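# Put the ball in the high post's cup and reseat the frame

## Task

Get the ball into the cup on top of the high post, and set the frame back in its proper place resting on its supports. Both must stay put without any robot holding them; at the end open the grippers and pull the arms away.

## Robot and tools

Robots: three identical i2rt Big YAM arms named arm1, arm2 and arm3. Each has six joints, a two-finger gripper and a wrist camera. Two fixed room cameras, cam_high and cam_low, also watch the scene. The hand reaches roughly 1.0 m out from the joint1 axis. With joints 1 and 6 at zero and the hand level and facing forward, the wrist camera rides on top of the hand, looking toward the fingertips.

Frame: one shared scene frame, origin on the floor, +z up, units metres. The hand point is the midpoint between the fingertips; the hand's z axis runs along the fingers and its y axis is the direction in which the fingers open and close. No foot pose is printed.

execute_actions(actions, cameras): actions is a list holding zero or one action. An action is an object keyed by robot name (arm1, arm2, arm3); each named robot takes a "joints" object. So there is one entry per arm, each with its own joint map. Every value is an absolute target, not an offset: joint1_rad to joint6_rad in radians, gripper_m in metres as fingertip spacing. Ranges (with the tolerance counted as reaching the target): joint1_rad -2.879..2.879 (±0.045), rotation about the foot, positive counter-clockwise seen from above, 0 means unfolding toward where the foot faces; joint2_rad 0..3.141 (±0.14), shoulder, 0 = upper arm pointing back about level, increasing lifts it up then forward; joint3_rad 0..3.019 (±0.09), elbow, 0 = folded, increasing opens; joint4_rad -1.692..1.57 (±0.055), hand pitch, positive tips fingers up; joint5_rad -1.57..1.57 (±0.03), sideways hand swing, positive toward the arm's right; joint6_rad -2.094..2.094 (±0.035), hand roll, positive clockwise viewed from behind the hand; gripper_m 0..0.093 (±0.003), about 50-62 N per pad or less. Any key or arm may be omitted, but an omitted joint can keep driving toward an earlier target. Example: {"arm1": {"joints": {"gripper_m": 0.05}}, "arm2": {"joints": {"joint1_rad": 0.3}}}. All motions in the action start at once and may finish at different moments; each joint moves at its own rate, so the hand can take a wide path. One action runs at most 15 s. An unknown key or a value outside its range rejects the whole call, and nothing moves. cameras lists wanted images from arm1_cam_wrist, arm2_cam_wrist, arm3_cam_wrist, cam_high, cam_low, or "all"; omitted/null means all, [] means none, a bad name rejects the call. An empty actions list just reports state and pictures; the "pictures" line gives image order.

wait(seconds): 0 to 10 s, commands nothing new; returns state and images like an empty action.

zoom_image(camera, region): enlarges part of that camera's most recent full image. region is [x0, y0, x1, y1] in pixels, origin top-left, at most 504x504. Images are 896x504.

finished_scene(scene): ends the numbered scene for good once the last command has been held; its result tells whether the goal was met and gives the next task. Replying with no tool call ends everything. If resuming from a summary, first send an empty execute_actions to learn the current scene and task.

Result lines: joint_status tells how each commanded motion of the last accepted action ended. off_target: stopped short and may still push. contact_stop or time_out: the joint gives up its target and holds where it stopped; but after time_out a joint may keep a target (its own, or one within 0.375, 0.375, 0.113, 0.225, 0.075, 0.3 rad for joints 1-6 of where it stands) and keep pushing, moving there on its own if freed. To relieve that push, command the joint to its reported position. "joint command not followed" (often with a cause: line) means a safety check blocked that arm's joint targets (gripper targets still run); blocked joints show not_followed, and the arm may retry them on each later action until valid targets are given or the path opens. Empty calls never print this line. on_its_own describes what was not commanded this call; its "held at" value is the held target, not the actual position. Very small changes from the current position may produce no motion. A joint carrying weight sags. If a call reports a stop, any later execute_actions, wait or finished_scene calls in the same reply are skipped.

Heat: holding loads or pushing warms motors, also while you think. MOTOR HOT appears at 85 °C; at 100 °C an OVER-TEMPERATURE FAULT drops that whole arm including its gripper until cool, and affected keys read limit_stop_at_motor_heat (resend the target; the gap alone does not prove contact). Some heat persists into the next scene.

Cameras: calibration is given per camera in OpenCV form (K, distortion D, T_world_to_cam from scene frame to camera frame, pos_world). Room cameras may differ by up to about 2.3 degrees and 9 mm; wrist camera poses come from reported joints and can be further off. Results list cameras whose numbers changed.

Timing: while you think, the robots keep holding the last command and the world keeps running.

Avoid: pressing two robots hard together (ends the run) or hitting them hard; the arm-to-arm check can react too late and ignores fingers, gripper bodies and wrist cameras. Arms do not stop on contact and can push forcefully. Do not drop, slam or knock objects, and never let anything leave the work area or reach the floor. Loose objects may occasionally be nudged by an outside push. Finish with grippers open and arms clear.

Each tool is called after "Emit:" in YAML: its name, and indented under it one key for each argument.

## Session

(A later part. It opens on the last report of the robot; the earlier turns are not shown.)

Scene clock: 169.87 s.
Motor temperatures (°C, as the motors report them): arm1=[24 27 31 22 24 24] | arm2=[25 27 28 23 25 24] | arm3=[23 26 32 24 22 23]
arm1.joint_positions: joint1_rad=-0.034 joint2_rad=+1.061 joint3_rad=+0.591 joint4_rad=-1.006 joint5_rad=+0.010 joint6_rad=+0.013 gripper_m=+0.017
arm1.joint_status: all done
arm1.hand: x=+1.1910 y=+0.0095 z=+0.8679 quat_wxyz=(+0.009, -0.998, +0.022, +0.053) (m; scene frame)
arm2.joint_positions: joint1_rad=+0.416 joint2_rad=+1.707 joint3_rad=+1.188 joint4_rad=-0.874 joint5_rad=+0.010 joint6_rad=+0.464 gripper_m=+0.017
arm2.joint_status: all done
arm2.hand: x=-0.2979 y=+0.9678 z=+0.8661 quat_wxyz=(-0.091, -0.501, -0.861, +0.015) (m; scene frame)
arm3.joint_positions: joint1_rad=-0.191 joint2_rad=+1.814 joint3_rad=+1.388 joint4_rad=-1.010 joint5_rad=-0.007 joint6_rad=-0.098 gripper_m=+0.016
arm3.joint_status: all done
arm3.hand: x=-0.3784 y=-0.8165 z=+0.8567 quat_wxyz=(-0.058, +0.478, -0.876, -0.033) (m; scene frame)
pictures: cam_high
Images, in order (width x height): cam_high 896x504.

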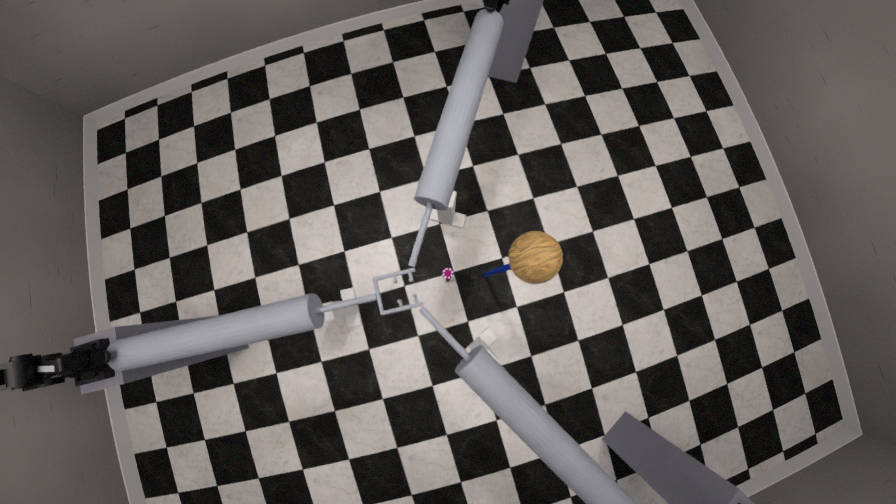

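Emit:
execute_actions:
  actions:
    - {"arm1":{"joints":{"joint2_rad":1.375,"joint3_rad":0.42,"joint4_rad":-0.54}},"arm2":{"joints":{"joint2_rad":1.90,"joint3_rad":1.09,"joint4_rad":-0.61}},"arm3":{"joints":{"joint2_rad":1.96,"joint3_rad":1.30,"joint4_rad":-0.755}}}
  cameras: []

Emit:
execute_actions:
  actions:
    - {"arm1":{"joints":{"joint2_rad":1.70,"joint3_rad":0.39,"joint4_rad":-0.185}},"arm2":{"joints":{"joint2_rad":2.06,"joint3_rad":1.076,"joint4_rad":-0.44}},"arm3":{"joints":{"joint2_rad":2.095,"joint3_rad":1.28,"joint4_rad":-0.595}}}
  cameras: []

Emit:
execute_actions:
  actions:
    - {"arm1":{"joints":{"joint2_rad":2.05,"joint3_rad":0.435,"joint4_rad":0.125}},"arm2":{"joints":{"joint2_rad":2.24,"joint3_rad":1.125,"joint4_rad":-0.30}},"arm3":{"joints":{"joint2_rad":2.255,"joint3_rad":1.315,"joint4_rad":-0.465}}}
  cameras: []

Emit:
execute_actions:
  actions:
    - {"arm1":{"joints":{"joint2_rad":2.465,"joint3_rad":0.59,"joint4_rad":0.39}},"arm2":{"joints":{"joint2_rad":2.51,"joint3_rad":1.24,"joint4_rad":-0.145}},"arm3":{"joints":{"joint2_rad":2.49,"joint3_rad":1.41,"joint4_rad":-0.315}}}
  cameras: ["cam_high","cam_low"]

Scene clock: 180.63 s.
Motor temperatures (°C, as the motors report them): arm1=[24 26 31 22 24 24] | arm2=[25 27 29 23 25 24] | arm3=[23 26 34 24 22 23]
arm1.joint_positions: joint1_rad=-0.030 joint2_rad=+1.375 joint3_rad=+0.430 joint4_rad=-0.548 joint5_rad=+0.006 joint6_rad=+0.016 gripper_m=+0.017
arm1.joint_status: all done
arm1.hand: x=+1.1922 y=+0.0085 z=+0.7518 quat_wxyz=(+0.006, -0.999, +0.021, +0.044) (m; scene frame)
arm2.joint_positions: joint1_rad=+0.424 joint2_rad=+1.922 joint3_rad=+1.107 joint4_rad=-0.599 joint5_rad=+0.007 joint6_rad=+0.471 gripper_m=+0.017
arm2.joint_status: all done
arm2.hand: x=-0.2945 y=+0.9699 z=+0.7430 quat_wxyz=(-0.081, -0.501, -0.862, +0.012) (m; scene frame)
arm3.joint_positions: joint1_rad=-0.194 joint2_rad=+1.996 joint3_rad=+1.305 joint4_rad=-0.753 joint5_rad=-0.002 joint6_rad=-0.100 gripper_m=+0.016
arm3.joint_status: all done
arm3.hand: x=-0.3733 y=-0.8130 z=+0.7368 quat_wxyz=(-0.056, +0.478, -0.876, -0.029) (m; scene frame)
pictures: none
No camera images: the call's "cameras" was empty. Leave "cameras" out to get every camera's image.

Scene clock: 181.63 s.
Motor temperatures (°C, as the motors report them): arm1=[24 26 31 22 24 24] | arm2=[25 28 28 23 25 24] | arm3=[23 26 33 24 22 23]
arm1.joint_positions: joint1_rad=-0.029 joint2_rad=+1.702 joint3_rad=+0.399 joint4_rad=-0.196 joint5_rad=+0.005 joint6_rad=+0.017 gripper_m=+0.017
arm1.joint_status: all done
arm1.hand: x=+1.1911 y=+0.0086 z=+0.6750 quat_wxyz=(+0.006, -0.999, +0.021, +0.042) (m; scene frame)
arm2.joint_positions: joint1_rad=+0.427 joint2_rad=+2.081 joint3_rad=+1.094 joint4_rad=-0.429 joint5_rad=+0.009 joint6_rad=+0.474 gripper_m=+0.017
arm2.joint_status: all done
arm2.hand: x=-0.2952 y=+0.9710 z=+0.6674 quat_wxyz=(-0.080, -0.501, -0.862, +0.013) (m; scene frame)
arm3.joint_positions: joint1_rad=-0.196 joint2_rad=+2.115 joint3_rad=+1.283 joint4_rad=-0.596 joint5_rad=-0.004 joint6_rad=-0.101 gripper_m=+0.016
arm3.joint_status: all done
arm3.hand: x=-0.3716 y=-0.8113 z=+0.6703 quat_wxyz=(-0.063, +0.477, -0.876, -0.033) (m; scene frame)
pictures: none
No camera images: the call's "cameras" was empty. Leave "cameras" out to get every camera's image.

Scene clock: 182.63 s.
Motor temperatures (°C, as the motors report them): arm1=[24 26 31 22 24 24] | arm2=[25 28 28 23 25 24] | arm3=[23 26 33 24 22 23]
arm1.joint_positions: joint1_rad=-0.028 joint2_rad=+2.050 joint3_rad=+0.443 joint4_rad=+0.112 joint5_rad=+0.004 joint6_rad=+0.017 gripper_m=+0.017
arm1.joint_status: all done
arm1.hand: x=+1.1867 y=+0.0089 z=+0.5997 quat_wxyz=(+0.006, -0.999, +0.021, +0.043) (m; scene frame)
arm2.joint_positions: joint1_rad=+0.419 joint2_rad=+2.255 joint3_rad=+1.117 joint4_rad=-0.289 joint5_rad=+0.009 joint6_rad=+0.472 gripper_m=+0.017
arm2.joint_status: all done
arm2.hand: x=-0.3017 y=+0.9702 z=+0.5922 quat_wxyz=(-0.074, -0.503, -0.861, +0.013) (m; scene frame)
arm3.joint_positions: joint1_rad=-0.195 joint2_rad=+2.267 joint3_rad=+1.295 joint4_rad=-0.459 joint5_rad=-0.005 joint6_rad=-0.101 gripper_m=+0.016
arm3.joint_status: all done
arm3.hand: x=-0.3738 y=-0.8118 z=+0.5952 quat_wxyz=(-0.062, +0.478, -0.876, -0.033) (m; scene frame)
pictures: none
No camera images: the call's "cameras" was empty. Leave "cameras" out to get every camera's image.

Scene clock: 183.67 s.
Motor temperatures (°C, as the motors report them): arm1=[24 26 30 22 24 24] | arm2=[25 28 28 23 25 24] | arm3=[23 26 33 24 22 23]
arm1.joint_positions: joint1_rad=-0.027 joint2_rad=+2.465 joint3_rad=+0.595 joint4_rad=+0.371 joint5_rad=+0.002 joint6_rad=+0.018 gripper_m=+0.017
arm1.joint_status: all done
arm1.hand: x=+1.1825 y=+0.0089 z=+0.4960 quat_wxyz=(+0.004, -0.999, +0.021, +0.041) (m; scene frame)
arm2.joint_positions: joint1_rad=+0.418 joint2_rad=+2.528 joint3_rad=+1.229 joint4_rad=-0.142 joint5_rad=+0.005 joint6_rad=+0.472 gripper_m=+0.017
arm2.joint_status: all done
arm2.hand: x=-0.3059 y=+0.9716 z=+0.4821 quat_wxyz=(-0.067, -0.504, -0.861, +0.011) (m; scene frame)
arm3.joint_positions: joint1_rad=-0.190 joint2_rad=+2.511 joint3_rad=+1.390 joint4_rad=-0.316 joint5_rad=-0.002 joint6_rad=-0.102 gripper_m=+0.016
arm3.joint_status: all done
arm3.hand: x=-0.3759 y=-0.8094 z=+0.4883 quat_wxyz=(-0.060, +0.480, -0.874, -0.030) (m; scene frame)
pictures: cam_high, cam_low
Images, in order (width x height): cam_high 896x504, cam_low 896x504.

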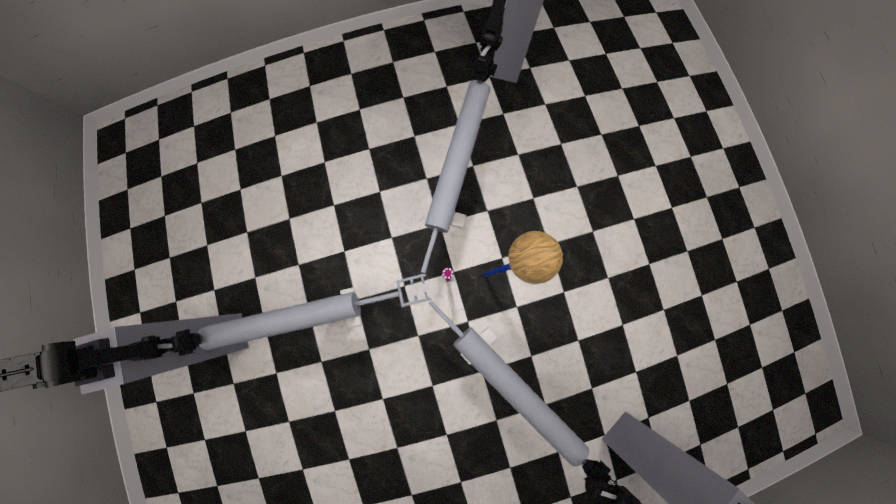

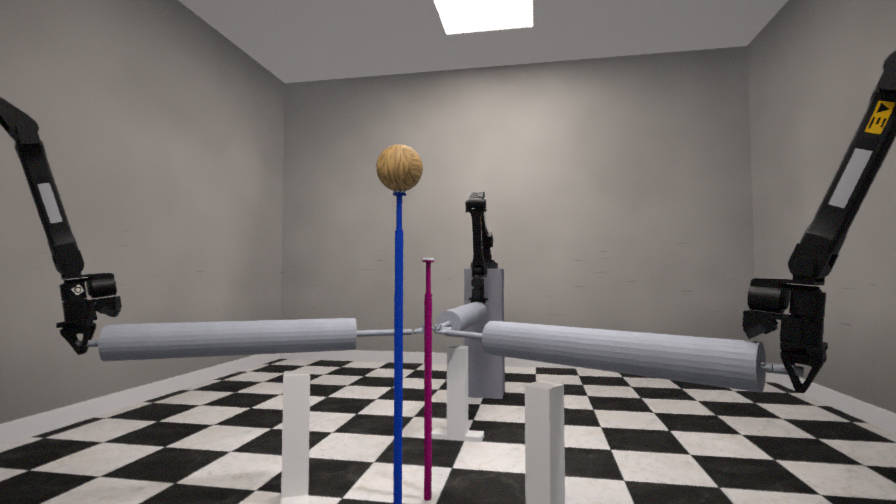

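Needs +8 mm x; reduce arm1 q3.

Emit:
execute_actions:
  actions:
    - {"arm1":{"joints":{"joint2_rad":2.64,"joint3_rad":0.665,"joint4_rad":0.475}},"arm2":{"joints":{"joint1_rad":0.45,"joint2_rad":2.625,"joint3_rad":1.32,"joint4_rad":-0.09}},"arm3":{"joints":{"joint1_rad":-0.22,"joint2_rad":2.595,"joint3_rad":1.48,"joint4_rad":-0.26}}}
  cameras: []

Scene clock: 187.40 s.
Motor temperatures (°C, as the motors report them): arm1=[24 26 30 22 24 24] | arm2=[25 28 28 23 25 24] | arm3=[23 27 32 24 22 23]
arm1.joint_positions: joint1_rad=-0.027 joint2_rad=+2.639 joint3_rad=+0.674 joint4_rad=+0.464 joint5_rad=+0.002 joint6_rad=+0.019 gripper_m=+0.017
arm1.joint_status: all done
arm1.hand: x=+1.1896 y=+0.0090 z=+0.4466 quat_wxyz=(+0.004, -0.999, +0.021, +0.040) (m; scene frame)
arm2.joint_positions: joint1_rad=+0.431 joint2_rad=+2.640 joint3_rad=+1.306 joint4_rad=-0.097 joint5_rad=+0.009 joint6_rad=+0.478 gripper_m=+0.017
arm2.joint_status: all done
arm2.hand: x=-0.2977 y=+0.9733 z=+0.4390 quat_wxyz=(-0.072, -0.501, -0.862, +0.012) (m; scene frame)
arm3.joint_positions: joint1_rad=-0.198 joint2_rad=+2.603 joint3_rad=+1.452 joint4_rad=-0.269 joint5_rad=-0.002 joint6_rad=-0.102 gripper_m=+0.016
arm3.joint_status: all done
arm3.hand: x=-0.3682 y=-0.8063 z=+0.4511 quat_wxyz=(-0.067, +0.477, -0.876, -0.033) (m; scene frame)
pictures: none
No camera images: the call's "cameras" was empty. Leave "cameras" out to get every camera's image.

Emit:
execute_actions:
  actions:
    - {"arm1":{"joints":{"joint2_rad":2.716,"joint3_rad":0.72,"joint4_rad":0.505}},"arm2":{"joints":{"joint2_rad":2.685,"joint3_rad":1.355,"joint4_rad":-0.065}},"arm3":{"joints":{"joint2_rad":2.66,"joint3_rad":1.52,"joint4_rad":-0.228}}}
  cameras: []

Emit:
execute_actions:
  actions:
    - {"arm1":{"joints":{"gripper_m":0.06}},"arm2":{"joints":{"gripper_m":0.06}},"arm3":{"joints":{"gripper_m":0.06}}}
  cameras: ["cam_low"]

Emit:
execute_actions:
  actions:
    - {"arm1":{"joints":{"joint2_rad":2.374,"joint3_rad":0.526,"joint4_rad":0.351}},"arm2":{"joints":{"joint2_rad":2.442,"joint3_rad":1.184,"joint4_rad":-0.165}},"arm3":{"joints":{"joint2_rad":2.435,"joint3_rad":1.36,"joint4_rad":-0.335}}}
  cameras: []

Emit:
execute_actions:
  actions:
    - {"arm1":{"joints":{"joint2_rad":1.4}},"arm2":{"joints":{"joint2_rad":1.7}},"arm3":{"joints":{"joint2_rad":1.7}}}
  cameras: ["cam_high","cam_low"]

Scene clock: 194.77 s.
Motor temperatures (°C, as the motors report them): arm1=[24 26 30 22 24 24] | arm2=[25 28 27 23 25 24] | arm3=[23 27 31 24 22 23]
arm1.joint_positions: joint1_rad=-0.027 joint2_rad=+2.717 joint3_rad=+0.725 joint4_rad=+0.492 joint5_rad=+0.002 joint6_rad=+0.019 gripper_m=+0.017
arm1.joint_status: all done
arm1.hand: x=+1.1902 y=+0.0092 z=+0.4220 quat_wxyz=(+0.004, -0.999, +0.021, +0.041) (m; scene frame)
arm2.joint_positions: joint1_rad=+0.433 joint2_rad=+2.691 joint3_rad=+1.339 joint4_rad=-0.075 joint5_rad=+0.009 joint6_rad=+0.479 gripper_m=+0.017
arm2.joint_status: all done
arm2.hand: x=-0.2969 y=+0.9735 z=+0.4190 quat_wxyz=(-0.074, -0.501, -0.862, +0.012) (m; scene frame)
arm3.joint_positions: joint1_rad=-0.199 joint2_rad=+2.664 joint3_rad=+1.490 joint4_rad=-0.240 joint5_rad=-0.003 joint6_rad=-0.102 gripper_m=+0.016
arm3.joint_status: all done
arm3.hand: x=-0.3668 y=-0.8056 z=+0.4261 quat_wxyz=(-0.070, +0.476, -0.876, -0.035) (m; scene frame)
pictures: none
No camera images: the call's "cameras" was empty. Leave "cameras" out to get every camera's image.

Scene clock: 195.40 s.
Motor temperatures (°C, as the motors report them): arm1=[24 26 30 22 24 24] | arm2=[25 28 27 23 25 24] | arm3=[23 27 31 24 22 23]
arm1.joint_positions: joint1_rad=-0.026 joint2_rad=+2.717 joint3_rad=+0.725 joint4_rad=+0.492 joint5_rad=+0.002 joint6_rad=+0.019 gripper_m=+0.060
arm1.joint_status: all done
arm1.hand: x=+1.1902 y=+0.0091 z=+0.4220 quat_wxyz=(+0.004, -0.999, +0.021, +0.041) (m; scene frame)
arm2.joint_positions: joint1_rad=+0.434 joint2_rad=+2.691 joint3_rad=+1.339 joint4_rad=-0.075 joint5_rad=+0.002 joint6_rad=+0.479 gripper_m=+0.060
arm2.joint_status: all done
arm2.hand: x=-0.2958 y=+0.9748 z=+0.4192 quat_wxyz=(-0.075, -0.500, -0.863, +0.009) (m; scene frame)
arm3.joint_positions: joint1_rad=-0.204 joint2_rad=+2.664 joint3_rad=+1.495 joint4_rad=-0.240 joint5_rad=-0.003 joint6_rad=-0.102 gripper_m=+0.060
arm3.joint_status: all done
arm3.hand: x=-0.3629 y=-0.8049 z=+0.4270 quat_wxyz=(-0.072, +0.474, -0.877, -0.036) (m; scene frame)
pictures: cam_low
Images, in order (width x height): cam_low 896x504.

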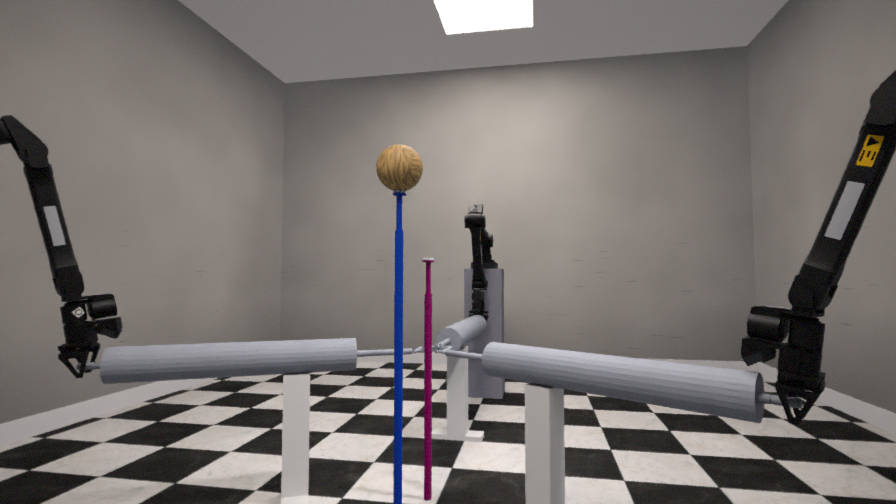

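Scene clock: 196.87 s.
Motor temperatures (°C, as the motors report them): arm1=[24 26 30 22 24 24] | arm2=[25 28 27 23 25 24] | arm3=[23 27 31 24 22 23]
arm1.joint_positions: joint1_rad=-0.026 joint2_rad=+2.369 joint3_rad=+0.530 joint4_rad=+0.364 joint5_rad=+0.002 joint6_rad=+0.019 gripper_m=+0.060
arm1.joint_status: all done
arm1.hand: x=+1.1846 y=+0.0085 z=+0.5246 quat_wxyz=(+0.004, -0.998, +0.021, +0.053) (m; scene frame)
arm2.joint_positions: joint1_rad=+0.434 joint2_rad=+2.424 joint3_rad=+1.189 joint4_rad=-0.154 joint5_rad=+0.002 joint6_rad=+0.479 gripper_m=+0.060
arm2.joint_status: all done
arm2.hand: x=-0.2867 y=+0.9700 z=+0.5266 quat_wxyz=(-0.093, -0.499, -0.861, +0.010) (m; scene frame)
arm3.joint_positions: joint1_rad=-0.204 joint2_rad=+2.426 joint3_rad=+1.360 joint4_rad=-0.328 joint5_rad=-0.003 joint6_rad=-0.102 gripper_m=+0.060
arm3.joint_status: all done
arm3.hand: x=-0.3613 y=-0.8041 z=+0.5281 quat_wxyz=(-0.079, +0.474, -0.876, -0.039) (m; scene frame)
pictures: none
No camera images: the call's "cameras" was empty. Leave "cameras" out to get every camera's image.

Scene clock: 198.43 s.
Motor temperatures (°C, as the motors report them): arm1=[24 26 30 22 24 24] | arm2=[25 28 27 23 25 24] | arm3=[23 27 31 24 22 23]
arm1.joint_positions: joint1_rad=-0.026 joint2_rad=+1.402 joint3_rad=+0.530 joint4_rad=+0.362 joint5_rad=+0.002 joint6_rad=+0.019 gripper_m=+0.060
arm1.joint_status: all done
arm1.hand: x=+0.9657 y=+0.0111 z=+0.8963 quat_wxyz=(+0.004, -0.860, +0.017, +0.510) (m; scene frame)
arm2.joint_positions: joint1_rad=+0.434 joint2_rad=+1.691 joint3_rad=+1.178 joint4_rad=-0.157 joint5_rad=+0.002 joint6_rad=+0.479 gripper_m=+0.060
arm2.joint_status: all done
arm2.hand: x=-0.1702 y=+0.8994 z=+0.9601 quat_wxyz=(-0.437, -0.450, -0.778, +0.025) (m; scene frame)
arm3.joint_positions: joint1_rad=-0.204 joint2_rad=+1.680 joint3_rad=+1.351 joint4_rad=-0.331 joint5_rad=-0.003 joint6_rad=-0.102 gripper_m=+0.060
arm3.joint_status: all done
arm3.hand: x=-0.2914 y=-0.7236 z=+1.0018 quat_wxyz=(-0.404, +0.427, -0.790, -0.173) (m; scene frame)
pictures: cam_high, cam_low
Images, in order (width x height): cam_high 896x504, cam_low 896x504.

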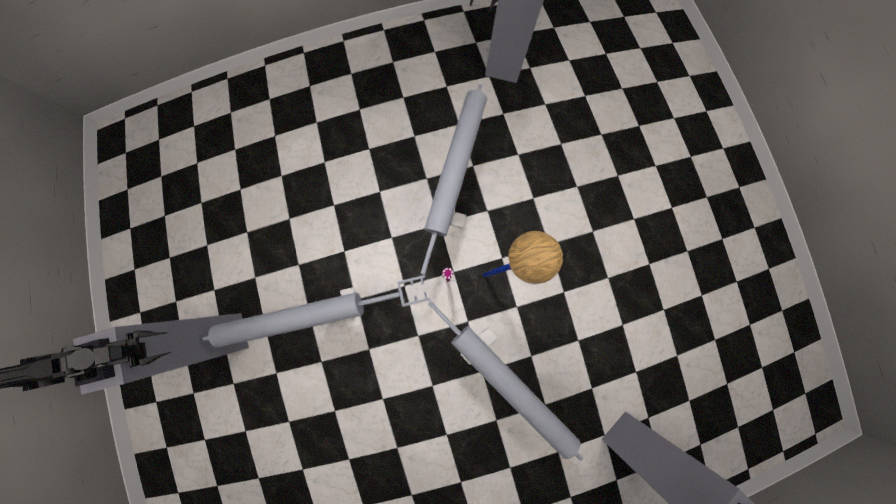

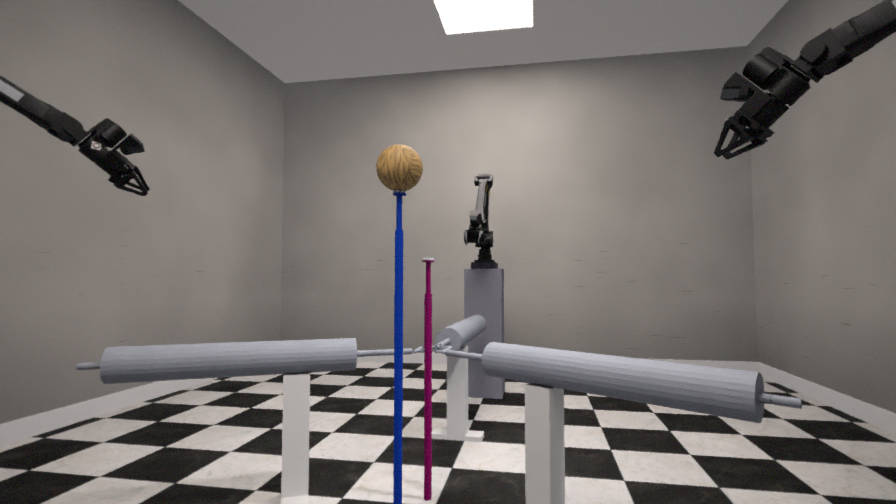

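Emit:
finished_scene:
  scene: 2

The scene is finished: the task was done.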